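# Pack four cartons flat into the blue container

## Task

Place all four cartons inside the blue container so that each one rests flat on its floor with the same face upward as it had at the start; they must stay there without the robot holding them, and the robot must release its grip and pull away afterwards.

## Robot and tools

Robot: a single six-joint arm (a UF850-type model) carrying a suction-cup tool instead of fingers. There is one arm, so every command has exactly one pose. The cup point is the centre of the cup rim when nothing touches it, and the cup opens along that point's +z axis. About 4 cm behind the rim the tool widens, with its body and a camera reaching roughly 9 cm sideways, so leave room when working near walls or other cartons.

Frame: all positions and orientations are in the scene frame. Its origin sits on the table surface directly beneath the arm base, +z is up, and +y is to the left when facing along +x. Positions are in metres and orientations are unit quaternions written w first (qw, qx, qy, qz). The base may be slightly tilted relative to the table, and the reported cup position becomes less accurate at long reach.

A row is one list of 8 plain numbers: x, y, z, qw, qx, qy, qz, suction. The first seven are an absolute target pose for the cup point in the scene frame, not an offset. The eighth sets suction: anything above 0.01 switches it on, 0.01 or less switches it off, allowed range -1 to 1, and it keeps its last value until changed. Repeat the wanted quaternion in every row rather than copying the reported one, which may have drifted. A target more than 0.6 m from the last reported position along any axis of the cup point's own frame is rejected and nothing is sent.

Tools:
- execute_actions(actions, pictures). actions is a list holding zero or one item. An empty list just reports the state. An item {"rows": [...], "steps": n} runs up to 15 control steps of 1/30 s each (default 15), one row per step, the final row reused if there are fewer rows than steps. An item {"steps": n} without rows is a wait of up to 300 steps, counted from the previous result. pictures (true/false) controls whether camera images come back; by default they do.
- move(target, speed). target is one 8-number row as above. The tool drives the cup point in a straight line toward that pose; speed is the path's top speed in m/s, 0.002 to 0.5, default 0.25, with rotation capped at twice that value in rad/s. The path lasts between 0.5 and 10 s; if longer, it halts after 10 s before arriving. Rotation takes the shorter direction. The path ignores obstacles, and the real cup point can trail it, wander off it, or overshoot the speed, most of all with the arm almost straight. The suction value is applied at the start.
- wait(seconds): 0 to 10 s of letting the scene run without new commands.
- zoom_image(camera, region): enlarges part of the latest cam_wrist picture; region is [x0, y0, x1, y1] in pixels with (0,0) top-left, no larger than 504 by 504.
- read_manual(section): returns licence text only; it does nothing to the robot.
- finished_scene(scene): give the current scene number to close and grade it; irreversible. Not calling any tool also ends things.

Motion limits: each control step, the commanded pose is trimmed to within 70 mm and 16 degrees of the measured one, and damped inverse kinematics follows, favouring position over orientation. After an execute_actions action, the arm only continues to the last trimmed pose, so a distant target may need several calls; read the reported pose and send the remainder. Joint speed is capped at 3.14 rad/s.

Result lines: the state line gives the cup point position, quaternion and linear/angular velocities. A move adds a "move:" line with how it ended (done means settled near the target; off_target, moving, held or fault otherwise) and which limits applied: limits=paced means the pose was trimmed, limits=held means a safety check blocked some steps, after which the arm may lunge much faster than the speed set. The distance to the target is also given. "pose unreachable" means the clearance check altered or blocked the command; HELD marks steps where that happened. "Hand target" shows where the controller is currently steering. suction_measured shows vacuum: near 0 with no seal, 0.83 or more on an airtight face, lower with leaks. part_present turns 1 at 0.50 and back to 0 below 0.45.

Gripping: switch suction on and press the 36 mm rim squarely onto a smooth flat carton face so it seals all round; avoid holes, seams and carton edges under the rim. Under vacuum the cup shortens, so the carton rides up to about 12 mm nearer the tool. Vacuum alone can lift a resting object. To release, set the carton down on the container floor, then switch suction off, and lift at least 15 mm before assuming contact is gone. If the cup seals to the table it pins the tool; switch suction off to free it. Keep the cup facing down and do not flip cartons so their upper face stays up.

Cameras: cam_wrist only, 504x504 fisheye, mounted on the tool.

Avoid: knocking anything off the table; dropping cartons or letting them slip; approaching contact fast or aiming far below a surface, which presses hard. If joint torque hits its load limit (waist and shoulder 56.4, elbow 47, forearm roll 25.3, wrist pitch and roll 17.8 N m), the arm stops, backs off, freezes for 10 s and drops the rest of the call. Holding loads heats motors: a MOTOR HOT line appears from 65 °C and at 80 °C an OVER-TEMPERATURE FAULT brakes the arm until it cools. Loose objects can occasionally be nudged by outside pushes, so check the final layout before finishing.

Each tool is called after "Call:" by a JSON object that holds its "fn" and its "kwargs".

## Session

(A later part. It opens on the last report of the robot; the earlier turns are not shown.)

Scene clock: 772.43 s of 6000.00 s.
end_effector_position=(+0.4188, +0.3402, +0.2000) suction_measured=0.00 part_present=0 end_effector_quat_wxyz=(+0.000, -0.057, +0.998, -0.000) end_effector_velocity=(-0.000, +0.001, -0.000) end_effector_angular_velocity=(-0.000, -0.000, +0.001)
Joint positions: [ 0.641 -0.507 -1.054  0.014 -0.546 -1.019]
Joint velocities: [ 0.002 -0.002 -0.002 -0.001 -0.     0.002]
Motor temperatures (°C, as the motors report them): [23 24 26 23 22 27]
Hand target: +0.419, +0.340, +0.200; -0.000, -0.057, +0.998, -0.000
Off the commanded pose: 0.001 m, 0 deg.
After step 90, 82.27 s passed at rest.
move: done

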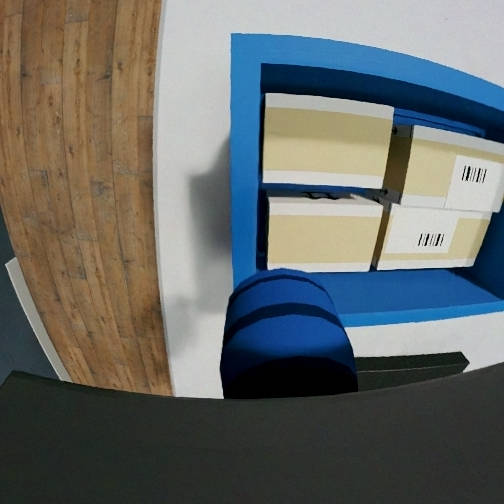

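Call:
{"fn": "zoom_image", "kwargs": {"camera": "cam_wrist", "region": [225, 55, 345, 285]}}

Region (225, 55, 345, 285) of cam_wrist's 504x504 image, scaled by 2.191, with more detail than that image has; it fills the left 263 columns of this view, and the rest is white.

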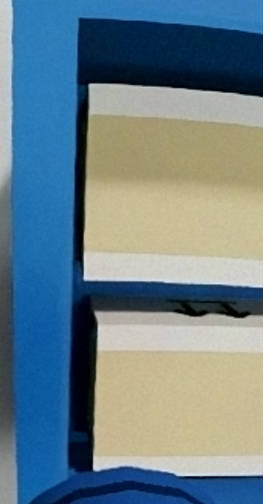

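Call:
{"fn": "zoom_image", "kwargs": {"camera": "cam_wrist", "region": [250, 80, 410, 210]}}

Region (250, 80, 410, 210) of cam_wrist's 504x504 image, scaled by 3.150, with more detail than that image has; it fills the top 410 rows of this view, and the rest is white.

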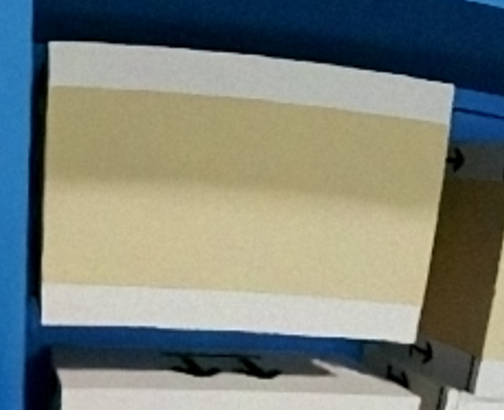

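Call:
{"fn": "move", "kwargs": {"target": [0.414, 0.072, 0.21, 0, -0.0567, 0.9984, 0, -1], "speed": 0.3}}

Scene clock: 824.83 s of 6000.00 s.
end_effector_position=(+0.4132, +0.0724, +0.2101) suction_measured=0.00 part_present=0 end_effector_quat_wxyz=(+0.000, -0.057, +0.998, +0.000) end_effector_velocity=(-0.000, -0.002, -0.000) end_effector_angular_velocity=(+0.001, +0.002, -0.002)
Joint positions: [ 0.13  -0.249 -0.711  0.017 -0.464 -1.535]
Joint velocities: [-0.004  0.     0.001  0.002 -0.001 -0.004]
Motor temperatures (°C, as the motors report them): [23 24 26 23 22 27]
Hand target: +0.413, +0.072, +0.210; +0.000, -0.057, +0.998, +0.000
Off the commanded pose: 0.001 m, 0 deg.
After step 90, 48.03 s passed at rest.
move: done

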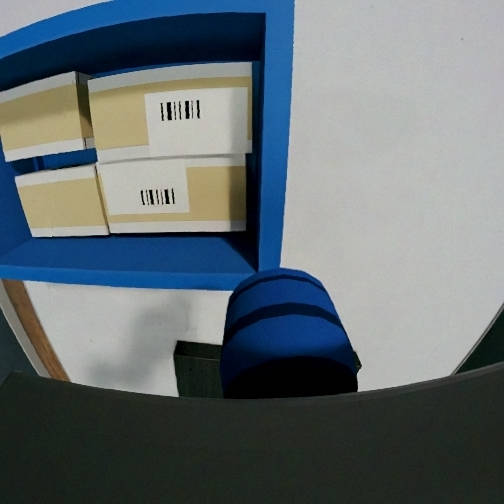

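Call:
{"fn": "zoom_image", "kwargs": {"camera": "cam_wrist", "region": [80, 50, 290, 250]}}

Region (80, 50, 290, 250) of cam_wrist's 504x504 image, scaled by 2.400, with more detail than that image has; it fills the top 480 rows of this view, and the rest is white.

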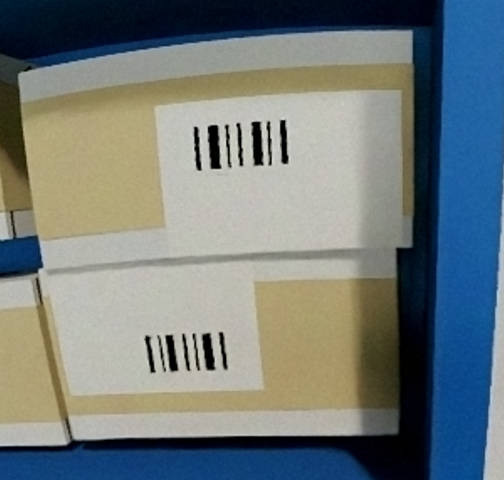

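Call:
{"fn": "zoom_image", "kwargs": {"camera": "cam_wrist", "region": [85, 145, 185, 245]}}

Region (85, 145, 185, 245) of cam_wrist's 504x504 image, scaled by 5.040, with more detail than that image has.

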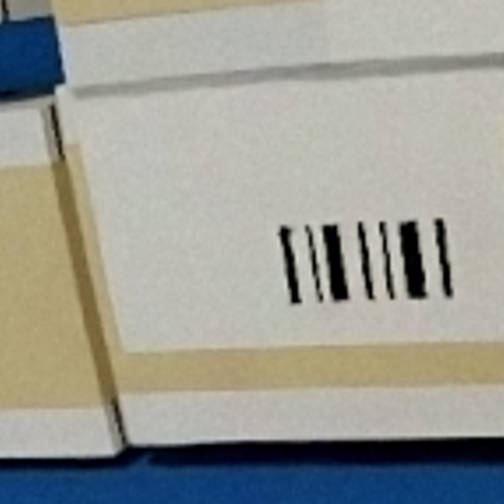

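Call:
{"fn": "move", "kwargs": {"target": [0.42, -0.10, 0.28, 0, -0.0567, 0.9984, 0, -1], "speed": 0.3}}

Scene clock: 868.97 s of 6000.00 s.
end_effector_position=(+0.4194, -0.0996, +0.2798) suction_measured=0.00 part_present=0 end_effector_quat_wxyz=(-0.000, -0.057, +0.998, +0.000) end_effector_velocity=(+0.001, -0.002, +0.001) end_effector_angular_velocity=(+0.000, -0.003, -0.001)
Joint positions: [-0.276 -0.154 -0.79   0.011 -0.642 -1.934]
Joint velocities: [-0.004  0.    -0.003  0.002 -0.    -0.004]
Motor temperatures (°C, as the motors report them): [23 24 26 23 22 27]
Hand target: +0.419, -0.100, +0.280; +0.000, -0.057, +0.998, +0.000
Off the commanded pose: 0.001 m, 0 deg.
After step 90, 40.07 s passed at rest.
move: done

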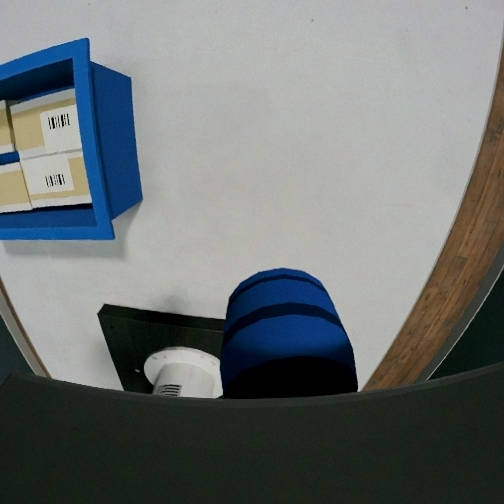

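All four cartons are in the container and look flat, and the arm is clear, so I'm ending scene 1.

Call:
{"fn": "finished_scene", "kwargs": {"scene": 1}}

The scene is finished: the task was done.


## Next scene

The same job, from a new start.

Call:
{"fn": "execute_actions", "kwargs": {"actions": []}}

Scene clock: 0.00 s of 6000.00 s.
end_effector_position=(+0.5988, +0.0213, +0.2778) suction_measured=0.00 part_present=0 end_effector_quat_wxyz=(+0.001, -0.014, +1.000, -0.003) end_effector_velocity=(-0.000, -0.000, -0.000) end_effector_angular_velocity=(+0.000, +0.001, -0.002)
Joint positions: [-0.003 -0.533 -1.293  0.001 -0.761 -1.567]
Joint velocities: [-0.001 -0.     0.001  0.     0.     0.002]
Motor temperatures (°C, as the motors report them): [23 24 26 23 22 27]
Hand target: +0.599, +0.021, +0.278; +0.001, -0.014, +1.000, -0.003

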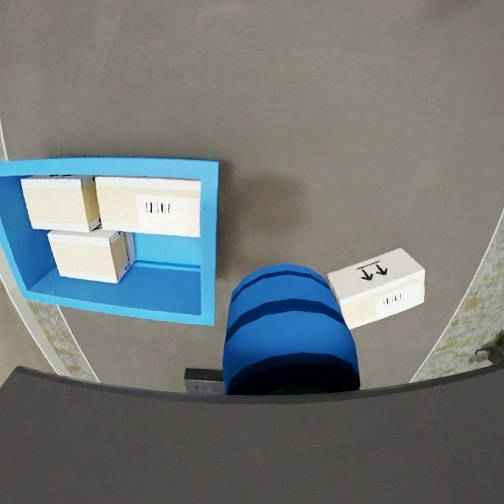

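Call:
{"fn": "zoom_image", "kwargs": {"camera": "cam_wrist", "region": [310, 230, 450, 350]}}

Call:
{"fn": "zoom_image", "kwargs": {"camera": "cam_wrist", "region": [0, 140, 240, 340]}}

Region (310, 230, 450, 350) of cam_wrist's 504x504 image, scaled by 3.600, with more detail than that image has; it fills the top 432 rows of this view, and the rest is white.

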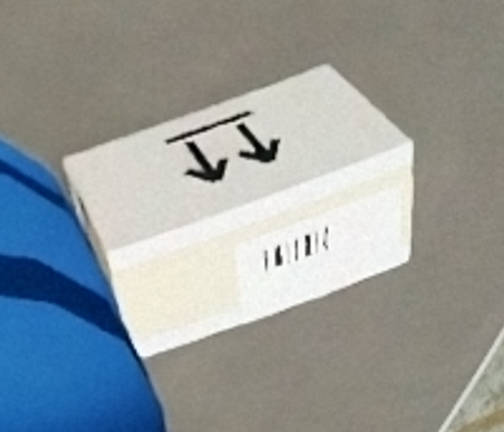

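Region (0, 140, 240, 340) of cam_wrist's 504x504 image, scaled by 2.100, with more detail than that image has.

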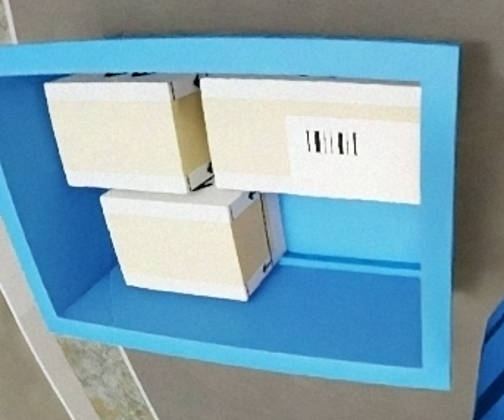

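Call:
{"fn": "move", "kwargs": {"target": [0.49, 0.225, 0.23, 0, 0.0375, 0.9993, 0, -1], "speed": 0.35}}

Scene clock: 43.67 s of 6000.00 s.
end_effector_position=(+0.4909, +0.2250, +0.2301) suction_measured=0.00 part_present=0 end_effector_quat_wxyz=(-0.000, +0.038, +0.999, -0.000) end_effector_velocity=(-0.001, +0.002, +0.000) end_effector_angular_velocity=(-0.001, -0.001, +0.001)
Joint positions: [ 0.388 -0.463 -1.069  0.013 -0.607 -1.082]
Joint velocities: [ 0.005  0.    -0.    -0.003  0.     0.006]
Motor temperatures (°C, as the motors report them): [23 24 26 23 22 27]
Hand target: +0.491, +0.225, +0.230; -0.000, +0.038, +0.999, -0.000
Off the commanded pose: 0.001 m, 0 deg.
After step 90, 39.50 s passed at rest.
move: done

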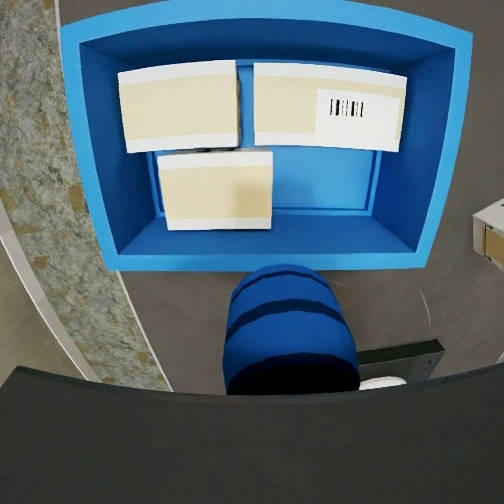

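Call:
{"fn": "zoom_image", "kwargs": {"camera": "cam_wrist", "region": [100, 40, 420, 260]}}

Call:
{"fn": "zoom_image", "kwargs": {"camera": "cam_wrist", "region": [110, 130, 290, 260]}}

Call:
{"fn": "zoom_image", "kwargs": {"camera": "cam_wrist", "region": [250, 50, 430, 260]}}

Region (100, 40, 420, 260) of cam_wrist's 504x504 image, scaled by 1.575, with more detail than that image has; it fills the top 346 rows of this view, and the rest is white.

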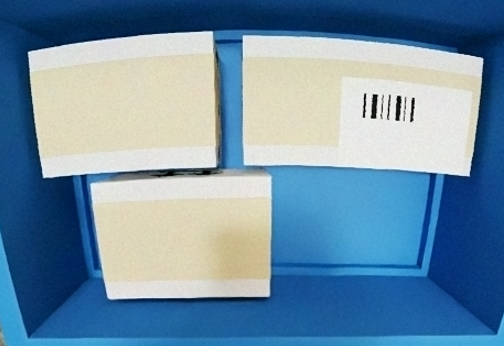

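Region (110, 130, 290, 260) of cam_wrist's 504x504 image, scaled by 2.800, with more detail than that image has.

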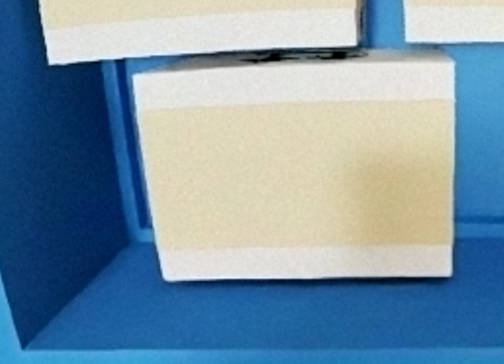

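Region (250, 50, 430, 260) of cam_wrist's 504x504 image, scaled by 2.400, with more detail than that image has; it fills the left 432 columns of this view, and the rest is white.

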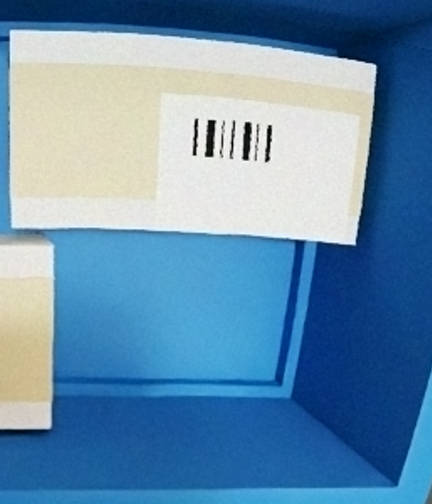

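Call:
{"fn": "move", "kwargs": {"target": [0.4987, 0.2674, 0.115, 0, 0.038, 0.9993, 0, -1], "speed": 0.25}}

Scene clock: 91.83 s of 6000.00 s.
end_effector_position=(+0.4990, +0.2673, +0.1153) suction_measured=0.00 part_present=0 end_effector_quat_wxyz=(+0.000, +0.038, +0.999, +0.000) end_effector_velocity=(-0.001, -0.001, -0.002) end_effector_angular_velocity=(-0.002, +0.005, -0.000)
Joint positions: [ 0.452 -0.709 -1.133  0.018 -0.424 -1.023]
Joint velocities: [-0.    -0.004  0.     0.    -0.001 -0.001]
Motor temperatures (°C, as the motors report them): [23 24 26 23 22 27]
Hand target: +0.499, +0.267, +0.115; +0.000, +0.038, +0.999, -0.000
Off the commanded pose: 0.000 m, 0 deg.
After step 90, 44.20 s passed at rest.
move: done

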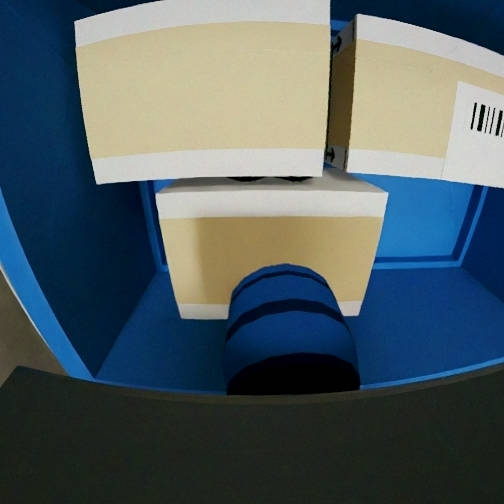

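Call:
{"fn": "move", "kwargs": {"target": [0.4972, 0.2674, 0.075, 0, 0.038, 0.9993, 0, 1], "speed": 0.04}}

Scene clock: 115.90 s of 6000.00 s.
end_effector_position=(+0.4972, +0.2674, +0.0750) suction_measured=0.93 part_present=1 end_effector_quat_wxyz=(+0.000, +0.038, +0.999, -0.000) end_effector_velocity=(+0.001, +0.001, +0.000) end_effector_angular_velocity=(+0.001, -0.002, +0.000)
Joint positions: [ 0.454 -0.784 -1.14   0.022 -0.357 -1.026]
Joint velocities: [ 0.002  0.    -0.001 -0.001  0.001  0.002]
Motor temperatures (°C, as the motors report them): [23 24 26 23 22 27]
Hand target: +0.497, +0.267, +0.075; +0.000, +0.038, +0.999, -0.000
Off the commanded pose: 0.000 m, 0 deg.
After step 90, 19.77 s passed at rest.
move: done

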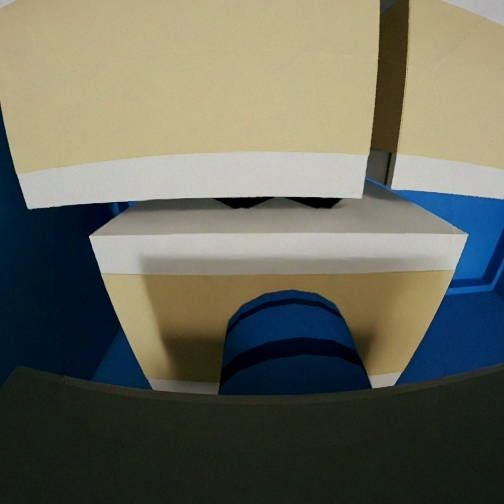

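Call:
{"fn": "move", "kwargs": {"target": [0.4992, 0.2933, 0.075, 0, 0.038, 0.9993, 0, 1], "speed": 0.05}}

Call:
{"fn": "move", "kwargs": {"target": [0.4992, 0.2933, 0.066, 0, 0.038, 0.9993, 0, 1], "speed": 0.02}}

Scene clock: 125.43 s of 6000.00 s.
end_effector_position=(+0.4993, +0.2932, +0.0750) suction_measured=0.95 part_present=1 end_effector_quat_wxyz=(-0.000, +0.038, +0.999, -0.000) end_effector_velocity=(-0.000, +0.001, -0.000) end_effector_angular_velocity=(-0.000, +0.000, -0.001)
Joint positions: [ 0.491 -0.807 -1.187  0.021 -0.379 -0.987]
Joint velocities: [ 0.001 -0.001 -0.001 -0.    -0.     0.003]
Motor temperatures (°C, as the motors report them): [23 24 26 23 22 27]
Hand target: +0.499, +0.293, +0.075; -0.000, +0.038, +0.999, -0.000
Off the commanded pose: 0.000 m, 0 deg.
After step 90, 5.70 s passed at rest.
move: done

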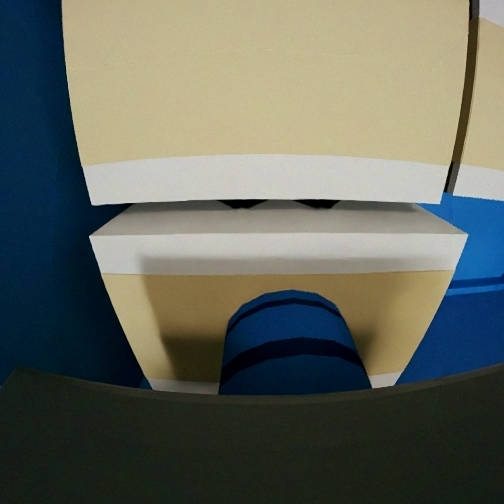

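Scene clock: 126.13 s of 6000.00 s.
end_effector_position=(+0.4995, +0.2934, +0.0678) suction_measured=0.94 part_present=1 end_effector_quat_wxyz=(-0.000, +0.038, +0.999, -0.000) end_effector_velocity=(+0.000, +0.001, -0.002) end_effector_angular_velocity=(+0.001, -0.002, +0.000)
Joint positions: [ 0.491 -0.822 -1.192  0.021 -0.37  -0.987]
Joint velocities: [ 0.001 -0.003 -0.001  0.     0.005  0.001]
Motor temperatures (°C, as the motors report them): [23 24 26 23 22 27]
Hand target: +0.499, +0.293, +0.066; -0.000, +0.038, +0.999, -0.000
Off the commanded pose: 0.002 m, 0 deg.
move: done

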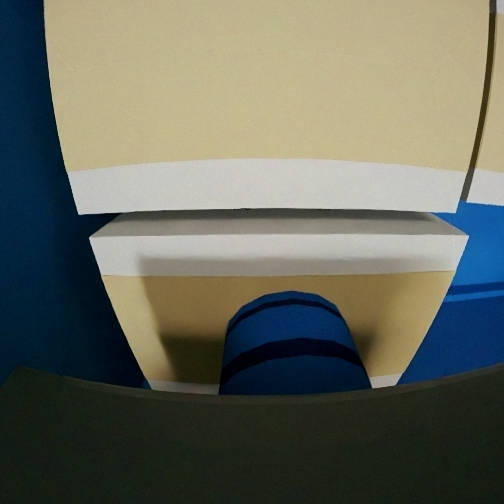

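Call:
{"fn": "execute_actions", "kwargs": {"actions": [{"rows": [[0.4994,0.2933,0.068,0,0.038,0.9993,0,-1],[0.4994,0.2933,0.068,0,0.038,0.9993,0,-1],[0.4994,0.2933,0.068,0,0.038,0.9993,0,-1],[0.4994,0.2933,0.068,0,0.038,0.9993,0,-1],[0.4994,0.2933,0.070,0,0.038,0.9993,0,-1],[0.4994,0.2933,0.073,0,0.038,0.9993,0,-1],[0.4994,0.2933,0.077,0,0.038,0.9993,0,-1],[0.4994,0.2933,0.082,0,0.038,0.9993,0,-1],[0.4994,0.2933,0.088,0,0.038,0.9993,0,-1],[0.4994,0.2933,0.095,0,0.038,0.9993,0,-1],[0.4994,0.2933,0.103,0,0.038,0.9993,0,-1],[0.4994,0.2933,0.112,0,0.038,0.9993,0,-1],[0.4994,0.2933,0.122,0,0.038,0.9993,0,-1],[0.4994,0.2933,0.133,0,0.038,0.9993,0,-1],[0.4994,0.2933,0.145,0,0.038,0.9993,0,-1]], "steps": 15}]}}

Scene clock: 135.17 s of 6000.00 s.
end_effector_position=(+0.4991, +0.2932, +0.1105) suction_measured=0.00 part_present=0 end_effector_quat_wxyz=(-0.000, +0.038, +0.999, -0.000) end_effector_velocity=(+0.008, +0.004, +0.273) end_effector_angular_velocity=(+0.006, -0.010, -0.001)
Joint positions: [ 0.491 -0.74  -1.176  0.018 -0.436 -0.985]
Joint velocities: [-0.005  0.49   0.035 -0.016 -0.443  0.013]
Motor temperatures (°C, as the motors report them): [23 24 26 23 23 27]
Hand target: +0.500, +0.294, +0.142; +0.000, +0.038, +0.999, +0.000
Off the commanded pose: 0.035 m, 0 deg.
Steps of this call (steps 1 to 90: nothing new was sent; then 5.53 s passed at rest; steps 91 to 105: all 15 steps of this action). Readings (end_effector_position | what the end effector reports):
91: (+0.4996, +0.2935, +0.0677) | suction_measured=0.65 part_present=1
92: (+0.4998, +0.2937, +0.0681) | suction_measured=0.15 part_present=0
94: (+0.4999, +0.2938, +0.0683) | suction_measured=0.00 part_present=0
98: (+0.4996, +0.2936, +0.0707) | suction_measured=0.00 part_present=0
105: the state above

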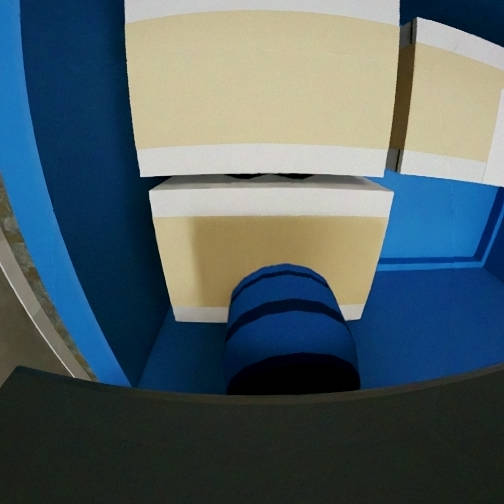

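Call:
{"fn": "move", "kwargs": {"target": [0.435, -0.182, 0.18, 0, -0.1985, 0.9801, 0, -1], "speed": 0.4}}

Scene clock: 149.77 s of 6000.00 s.
end_effector_position=(+0.4336, -0.1814, +0.1801) suction_measured=0.00 part_present=0 end_effector_quat_wxyz=(+0.000, -0.199, +0.980, +0.000) end_effector_velocity=(-0.000, -0.001, -0.000) end_effector_angular_velocity=(+0.004, -0.001, +0.002)
Joint positions: [-0.437 -0.418 -0.848  0.014 -0.436 -2.384]
Joint velocities: [-0.005 -0.001 -0.002  0.009 -0.001 -0.016]
Motor temperatures (°C, as the motors report them): [23 24 26 23 22 27]
Hand target: +0.434, -0.182, +0.180; +0.000, -0.198, +0.980, +0.000
Off the commanded pose: 0.002 m, 0 deg.
After step 90, 9.80 s passed at rest.
move: done

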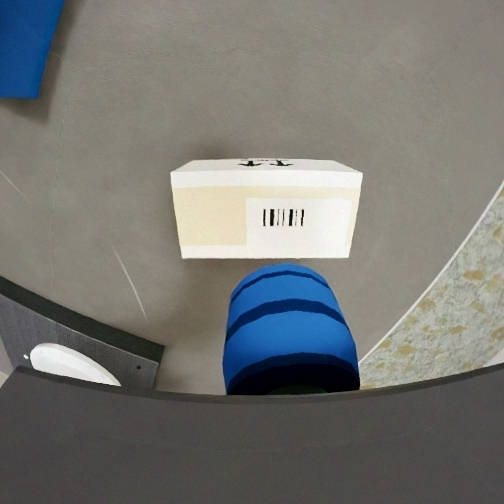

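Call:
{"fn": "zoom_image", "kwargs": {"camera": "cam_wrist", "region": [155, 140, 385, 280]}}

Region (155, 140, 385, 280) of cam_wrist's 504x504 image, scaled by 2.191, with more detail than that image has; it fills the top 307 rows of this view, and the rest is white.

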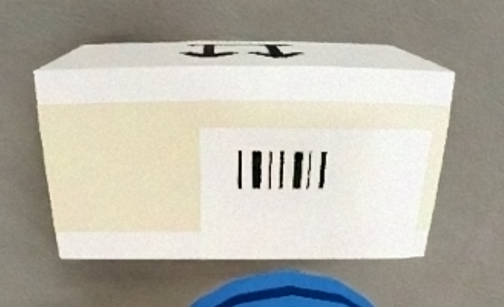

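Call:
{"fn": "move", "kwargs": {"target": [0.4328, -0.1839, 0.105, 0, -0.1985, 0.9801, 0, -1], "speed": 0.2}}

Scene clock: 187.27 s of 6000.00 s.
end_effector_position=(+0.4329, -0.1840, +0.1053) suction_measured=0.00 part_present=0 end_effector_quat_wxyz=(+0.000, -0.198, +0.980, -0.000) end_effector_velocity=(-0.000, +0.001, -0.001) end_effector_angular_velocity=(+0.000, +0.001, +0.001)
Joint positions: [-0.441 -0.578 -0.85   0.017 -0.278 -2.392]
Joint velocities: [ 0.001 -0.003 -0.    -0.     0.002  0.001]
Motor temperatures (°C, as the motors report them): [23 24 26 23 22 27]
Hand target: +0.433, -0.184, +0.105; -0.000, -0.198, +0.980, -0.000
Off the commanded pose: 0.000 m, 0 deg.
After step 90, 33.67 s passed at rest.
move: done

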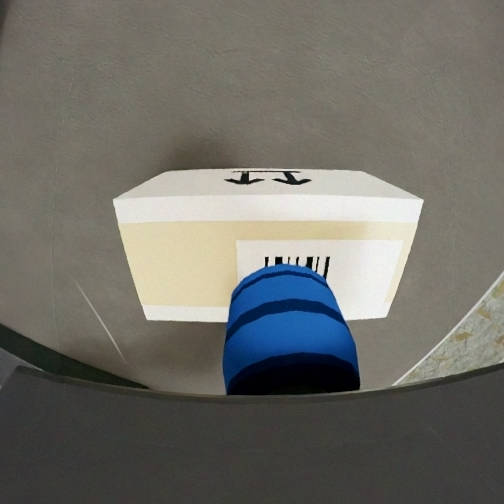

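Call:
{"fn": "move", "kwargs": {"target": [0.4315, -0.1846, 0.068, 0, -0.1985, 0.9801, 0, 1], "speed": 0.04}}

Scene clock: 197.83 s of 6000.00 s.
end_effector_position=(+0.4315, -0.1846, +0.0680) suction_measured=0.90 part_present=1 end_effector_quat_wxyz=(-0.000, -0.198, +0.980, -0.000) end_effector_velocity=(+0.002, -0.001, +0.001) end_effector_angular_velocity=(-0.002, -0.004, +0.001)
Joint positions: [-0.443 -0.662 -0.861  0.023 -0.205 -2.4  ]
Joint velocities: [-0.    -0.    -0.002  0.     0.002 -0.002]
Motor temperatures (°C, as the motors report them): [23 24 26 23 22 27]
Hand target: +0.431, -0.185, +0.068; -0.000, -0.198, +0.980, -0.000
Off the commanded pose: 0.000 m, 0 deg.
After step 90, 6.33 s passed at rest.
move: done

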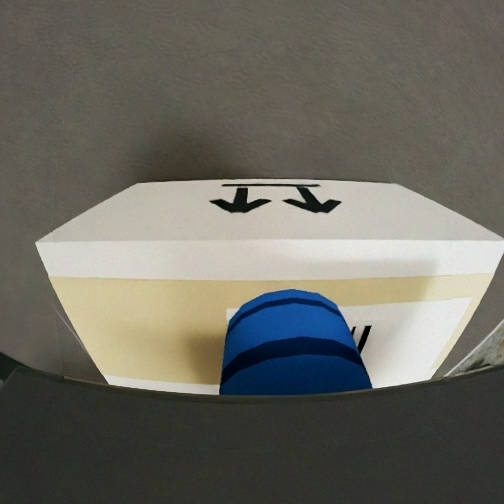

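Call:
{"fn": "move", "kwargs": {"target": [0.437, -0.150, 0.205, 0, -0.1985, 0.9801, 0, 1], "speed": 0.25}}

Call:
{"fn": "move", "kwargs": {"target": [0.4951, 0.1673, 0.205, 0, 0.038, 0.9993, 0, 1], "speed": 0.3}}

Scene clock: 220.33 s of 6000.00 s.
end_effector_position=(+0.4369, -0.1500, +0.2046) suction_measured=0.95 part_present=1 end_effector_quat_wxyz=(-0.000, -0.199, +0.980, +0.000) end_effector_velocity=(+0.001, +0.000, +0.002) end_effector_angular_velocity=(-0.001, -0.003, -0.002)
Joint positions: [-0.371 -0.355 -0.832  0.012 -0.484 -2.316]
Joint velocities: [ 0.001  0.004 -0.001  0.    -0.002  0.003]
Motor temperatures (°C, as the motors report them): [23 24 26 23 22 27]
Hand target: +0.437, -0.150, +0.205; +0.000, -0.199, +0.980, +0.000
Off the commanded pose: 0.000 m, 0 deg.
After step 90, 18.50 s passed at rest.
move: done

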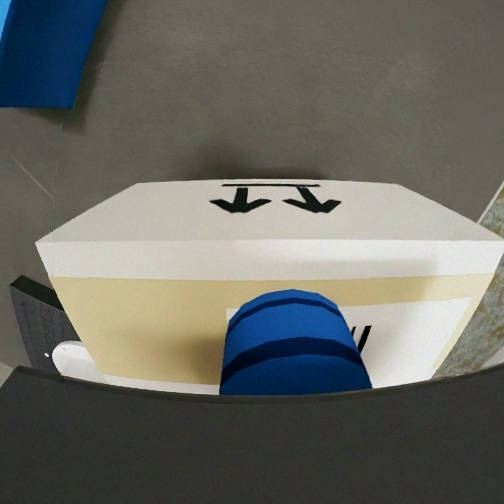

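Scene clock: 221.90 s of 6000.00 s.
end_effector_position=(+0.4960, +0.1668, +0.2050) suction_measured=0.95 part_present=1 end_effector_quat_wxyz=(-0.000, +0.038, +0.999, -0.000) end_effector_velocity=(-0.000, +0.001, +0.000) end_effector_angular_velocity=(-0.004, +0.001, -0.001)
Joint positions: [ 0.283 -0.471 -1.009  0.014 -0.54  -1.188]
Joint velocities: [ 0.004 -0.001 -0.002 -0.006 -0.002  0.011]
Motor temperatures (°C, as the motors report them): [23 24 26 23 22 27]
Hand target: +0.496, +0.167, +0.205; -0.000, +0.038, +0.999, -0.000
Off the commanded pose: 0.001 m, 0 deg.
move: done

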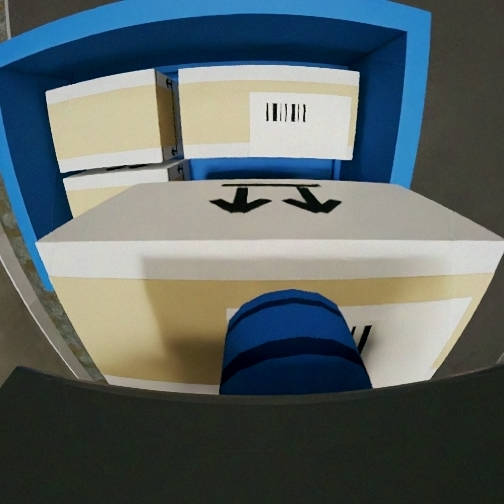

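Call:
{"fn": "zoom_image", "kwargs": {"camera": "cam_wrist", "region": [140, 50, 400, 260]}}

Region (140, 50, 400, 260) of cam_wrist's 504x504 image, scaled by 1.938, with more detail than that image has; it fills the top 407 rows of this view, and the rest is white.

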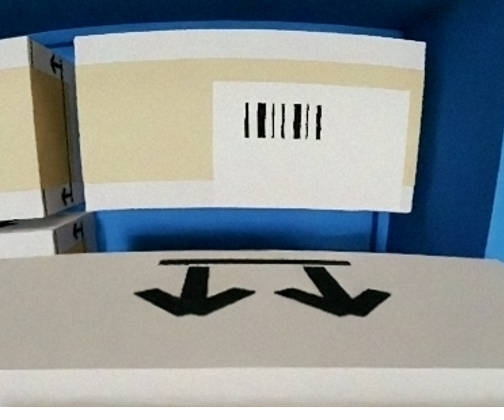

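Call:
{"fn": "move", "kwargs": {"target": [0.4960, 0.1648, 0.147, 0, 0.038, 0.9993, 0, 1], "speed": 0.15}}

Scene clock: 253.53 s of 6000.00 s.
end_effector_position=(+0.4962, +0.1648, +0.1473) suction_measured=0.95 part_present=1 end_effector_quat_wxyz=(+0.000, +0.038, +0.999, +0.000) end_effector_velocity=(-0.001, +0.001, -0.002) end_effector_angular_velocity=(-0.000, +0.001, +0.002)
Joint positions: [ 0.28  -0.573 -0.996  0.018 -0.424 -1.196]
Joint velocities: [ 0.001 -0.002  0.001  0.     0.003 -0.001]
Motor temperatures (°C, as the motors report them): [23 24 26 23 22 27]
Hand target: +0.496, +0.165, +0.147; +0.000, +0.038, +0.999, -0.000
Off the commanded pose: 0.000 m, 0 deg.
After step 90, 27.83 s passed at rest.
move: done

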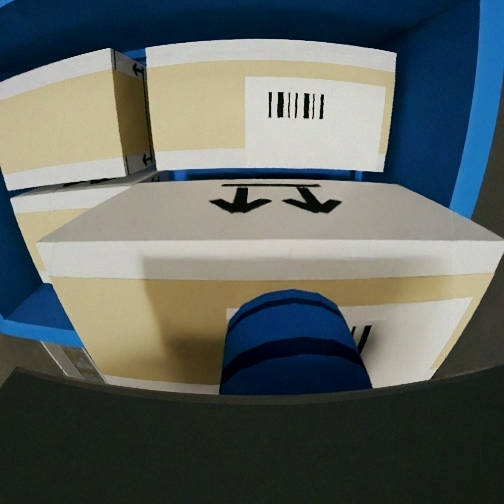

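Call:
{"fn": "zoom_image", "kwargs": {"camera": "cam_wrist", "region": [90, 130, 210, 230]}}

Call:
{"fn": "zoom_image", "kwargs": {"camera": "cam_wrist", "region": [340, 130, 460, 230]}}

Region (90, 130, 210, 230) of cam_wrist's 504x504 image, scaled by 4.200, with more detail than that image has.

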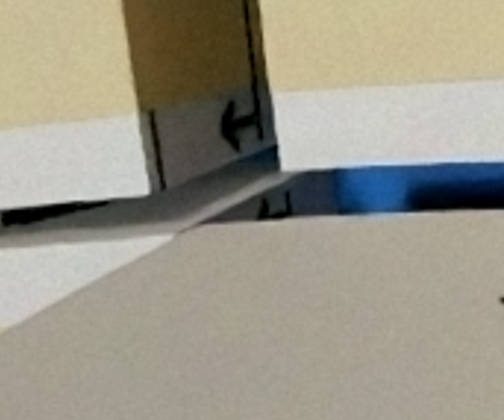

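Region (340, 130, 460, 230) of cam_wrist's 504x504 image, scaled by 4.200, with more detail than that image has.

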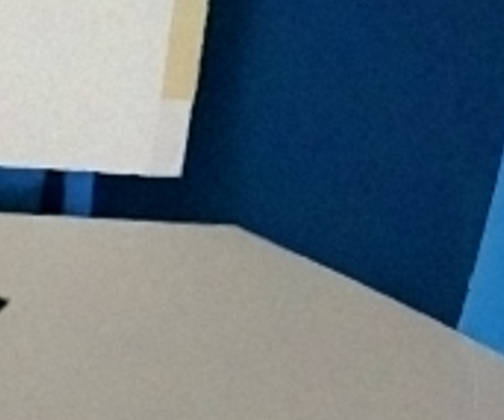

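Call:
{"fn": "move", "kwargs": {"target": [0.4960, 0.1648, 0.085, 0, 0.038, 0.9993, 0, 1], "speed": 0.07}}

Scene clock: 275.57 s of 6000.00 s.
end_effector_position=(+0.4961, +0.1648, +0.0851) suction_measured=0.95 part_present=1 end_effector_quat_wxyz=(+0.000, +0.038, +0.999, -0.000) end_effector_velocity=(-0.000, +0.000, -0.001) end_effector_angular_velocity=(-0.000, +0.001, -0.000)
Joint positions: [ 0.281 -0.697 -1.007  0.024 -0.31  -1.201]
Joint velocities: [ 0.    -0.001 -0.     0.001  0.    -0.   ]
Motor temperatures (°C, as the motors report them): [23 24 26 23 22 27]
Hand target: +0.496, +0.165, +0.085; +0.000, +0.038, +0.999, -0.000
Off the commanded pose: 0.000 m, 0 deg.
After step 90, 17.80 s passed at rest.
move: done

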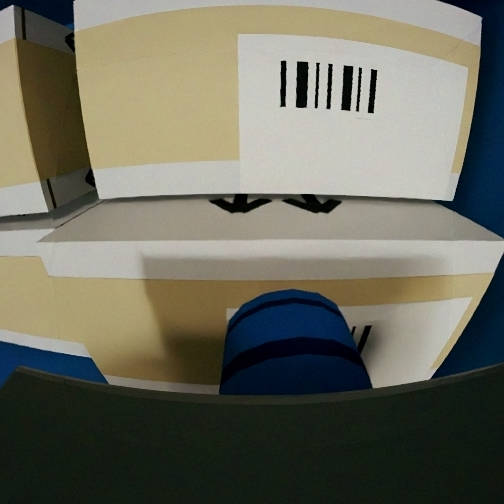

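Call:
{"fn": "move", "kwargs": {"target": [0.4960, 0.1648, 0.066, 0, 0.038, 0.9993, 0, 1], "speed": 0.025}}

Scene clock: 281.53 s of 6000.00 s.
end_effector_position=(+0.4965, +0.1649, +0.0700) suction_measured=0.94 part_present=1 end_effector_quat_wxyz=(-0.001, +0.038, +0.999, -0.000) end_effector_velocity=(-0.001, +0.000, -0.000) end_effector_angular_velocity=(+0.001, -0.004, +0.000)
Joint positions: [ 0.281 -0.731 -1.016  0.027 -0.288 -1.204]
Joint velocities: [0.001 0.002 0.005 0.    0.007 0.   ]
Motor temperatures (°C, as the motors report them): [23 24 26 23 22 27]
Hand target: +0.496, +0.165, +0.066; -0.000, +0.038, +0.999, -0.000
Off the commanded pose: 0.004 m, 0 deg.
After step 90, 1.97 s passed at rest.
move: off_target

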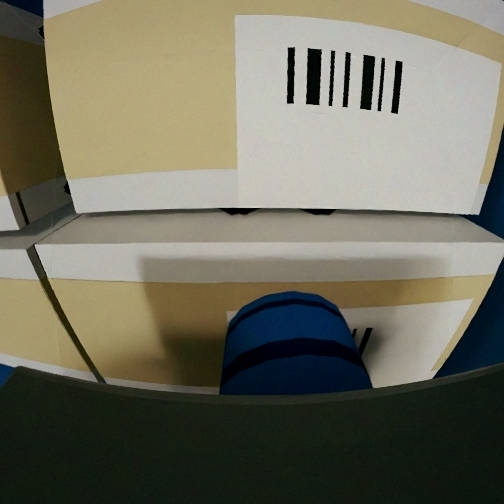

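Call:
{"fn": "execute_actions", "kwargs": {"actions": [{"rows": [[0.4962,0.1648,0.0705,0,0.038,0.9993,0,1],[0.4962,0.1648,0.0705,0,0.038,0.9993,0,1],[0.4962,0.1648,0.0705,0,0.038,0.9993,0,1],[0.4962,0.1648,0.0705,0,0.038,0.9993,0,-1],[0.4962,0.1648,0.0705,0,0.038,0.9993,0,-1],[0.4962,0.1648,0.0705,0,0.038,0.9993,0,-1],[0.4962,0.1648,0.0705,0,0.038,0.9993,0,-1],[0.4962,0.1648,0.073,0,0.038,0.9993,0,-1],[0.4962,0.1648,0.076,0,0.038,0.9993,0,-1],[0.4962,0.1648,0.080,0,0.038,0.9993,0,-1],[0.4962,0.1648,0.085,0,0.038,0.9993,0,-1],[0.4962,0.1648,0.091,0,0.038,0.9993,0,-1],[0.4962,0.1648,0.098,0,0.038,0.9993,0,-1],[0.4962,0.1648,0.106,0,0.038,0.9993,0,-1],[0.4962,0.1648,0.115,0,0.038,0.9993,0,-1]], "steps": 15}], "pictures": false}}

Call:
{"fn": "move", "kwargs": {"target": [0.48, 0.165, 0.24, 0, 0.038, 0.9993, 0, -1], "speed": 0.25}}

Scene clock: 293.37 s of 6000.00 s.
end_effector_position=(+0.4956, +0.1648, +0.0904) suction_measured=0.00 part_present=0 end_effector_quat_wxyz=(-0.000, +0.038, +0.999, -0.000) end_effector_velocity=(-0.000, -0.001, +0.183) end_effector_angular_velocity=(-0.002, +0.010, -0.000)
Joint positions: [ 0.281 -0.686 -1.004  0.024 -0.32  -1.201]
Joint velocities: [-0.005  0.378  0.054 -0.021 -0.334  0.018]
Motor temperatures (°C, as the motors report them): [23 24 26 23 23 27]
Hand target: +0.496, +0.165, +0.113; +0.000, +0.038, +0.999, +0.000
Off the commanded pose: 0.025 m, 0 deg.
Steps of this call (steps 1 to 90: nothing new was sent; then 8.33 s passed at rest; steps 91 to 105: all 15 steps of this action). Readings (end_effector_position | what the end effector reports):
91: (+0.4964, +0.1650, +0.0700) | suction_measured=0.95 part_present=1
92: (+0.4963, +0.1650, +0.0705) | suction_measured=0.95 part_present=1
94: (+0.4961, +0.1649, +0.0707) | suction_measured=0.65 part_present=1
98: (+0.4961, +0.1649, +0.0709) | suction_measured=0.00 part_present=0
105: the state above

Scene clock: 294.70 s of 6000.00 s.
end_effector_position=(+0.4798, +0.1651, +0.2396) suction_measured=0.00 part_present=0 end_effector_quat_wxyz=(-0.000, +0.038, +0.999, +0.000) end_effector_velocity=(+0.001, -0.000, +0.002) end_effector_angular_velocity=(+0.001, -0.002, -0.002)
Joint positions: [ 0.289 -0.381 -0.977  0.014 -0.597 -1.182]
Joint velocities: [-0.001  0.003 -0.001 -0.    -0.001  0.001]
Motor temperatures (°C, as the motors report them): [23 24 26 23 23 27]
Hand target: +0.480, +0.165, +0.240; -0.000, +0.038, +0.999, +0.000
Off the commanded pose: 0.000 m, 0 deg.
move: done

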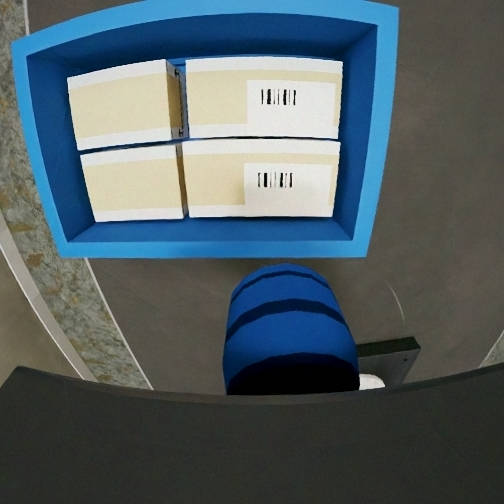

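Call:
{"fn": "zoom_image", "kwargs": {"camera": "cam_wrist", "region": [50, 40, 370, 250]}}

Region (50, 40, 370, 250) of cam_wrist's 504x504 image, scaled by 1.575, with more detail than that image has; it fills the top 331 rows of this view, and the rest is white.

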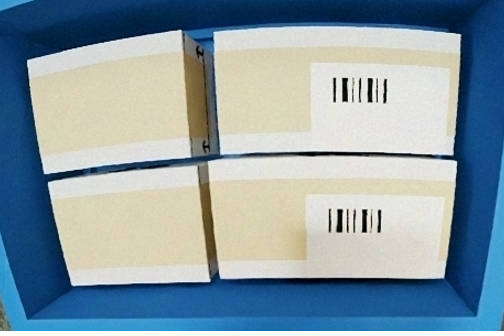

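Call:
{"fn": "zoom_image", "kwargs": {"camera": "cam_wrist", "region": [175, 45, 365, 230]}}

Call:
{"fn": "zoom_image", "kwargs": {"camera": "cam_wrist", "region": [55, 45, 205, 235]}}

Region (175, 45, 365, 230) of cam_wrist's 504x504 image, scaled by 2.653, with more detail than that image has; it fills the top 491 rows of this view, and the rest is white.

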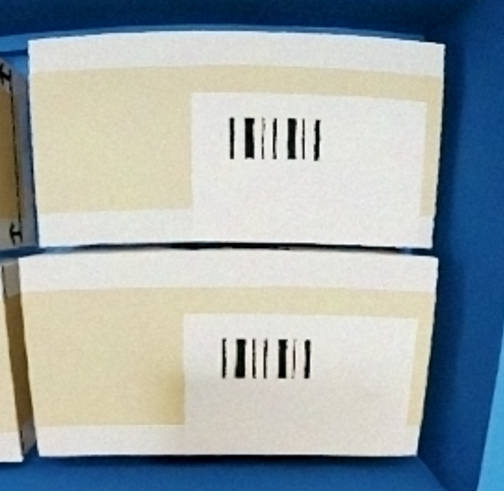

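Region (55, 45, 205, 235) of cam_wrist's 504x504 image, scaled by 2.653, with more detail than that image has; it fills the left 398 columns of this view, and the rest is white.

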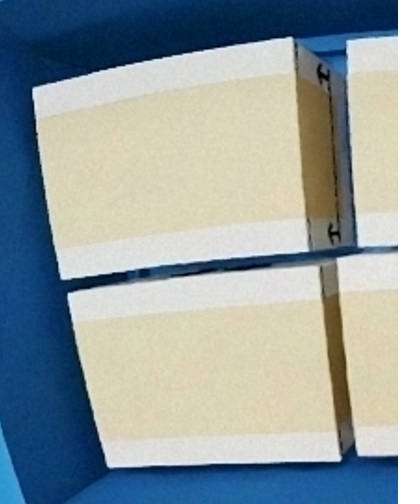

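Call:
{"fn": "move", "kwargs": {"target": [0.45, -0.06, 0.28, 0, 0.038, 0.9993, 0, -1], "speed": 0.35}}

Scene clock: 344.90 s of 6000.00 s.
end_effector_position=(+0.4493, -0.0596, +0.2800) suction_measured=0.00 part_present=0 end_effector_quat_wxyz=(+0.000, +0.038, +0.999, +0.000) end_effector_velocity=(+0.000, -0.001, +0.001) end_effector_angular_velocity=(+0.001, -0.001, -0.001)
Joint positions: [-0.175 -0.204 -0.851  0.011 -0.651 -1.643]
Joint velocities: [-0.003  0.    -0.001  0.002 -0.    -0.003]
Motor temperatures (°C, as the motors report them): [23 24 27 23 22 27]
Hand target: +0.449, -0.060, +0.280; +0.000, +0.038, +0.999, +0.000
Off the commanded pose: 0.001 m, 0 deg.
After step 90, 46.03 s passed at rest.
move: done

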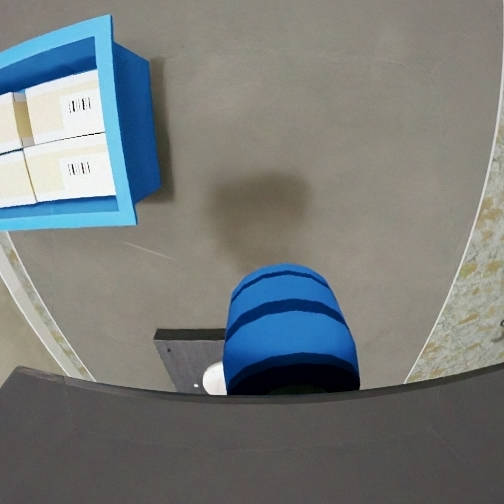

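Call:
{"fn": "execute_actions", "kwargs": {"actions": []}}

Scene clock: 353.40 s of 6000.00 s.
end_effector_position=(+0.4493, -0.0599, +0.2801) suction_measured=0.00 part_present=0 end_effector_quat_wxyz=(+0.000, +0.038, +0.999, +0.000) end_effector_velocity=(-0.001, +0.001, -0.001) end_effector_angular_velocity=(+0.001, +0.004, +0.001)
Joint positions: [-0.176 -0.204 -0.851  0.011 -0.651 -1.644]
Joint velocities: [ 0.001 -0.001  0.001  0.    -0.003 -0.001]
Motor temperatures (°C, as the motors report them): [23 24 27 23 22 27]
Hand target: +0.449, -0.060, +0.280; +0.000, +0.038, +0.999, +0.000
Off the commanded pose: 0.001 m, 0 deg.
Steps of this call (steps 1 to 90: nothing new was sent; then 5.50 s passed at rest). Readings (end_effector_position | what the end effector reports):
1: (+0.4493, -0.0596, +0.2800) | suction_measured=0.00 part_present=0
2: (+0.4493, -0.0597, +0.2800) | suction_measured=0.00 part_present=0
4: (+0.4493, -0.0597, +0.2800) | suction_measured=0.00 part_present=0
8: (+0.4493, -0.0598, +0.2801) | suction_measured=0.00 part_present=0
90: the state above

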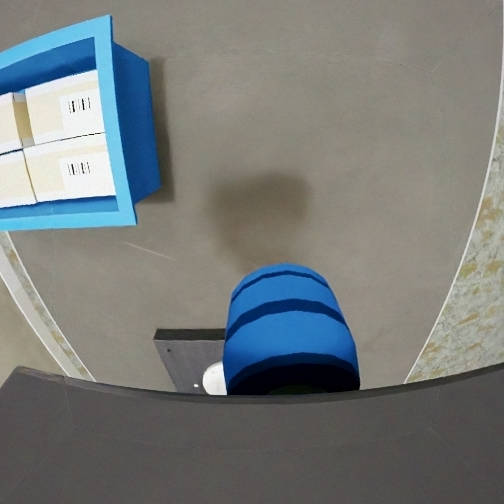

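Call:
{"fn": "finished_scene", "kwargs": {"scene": 2}}

The scene is finished: the task was done.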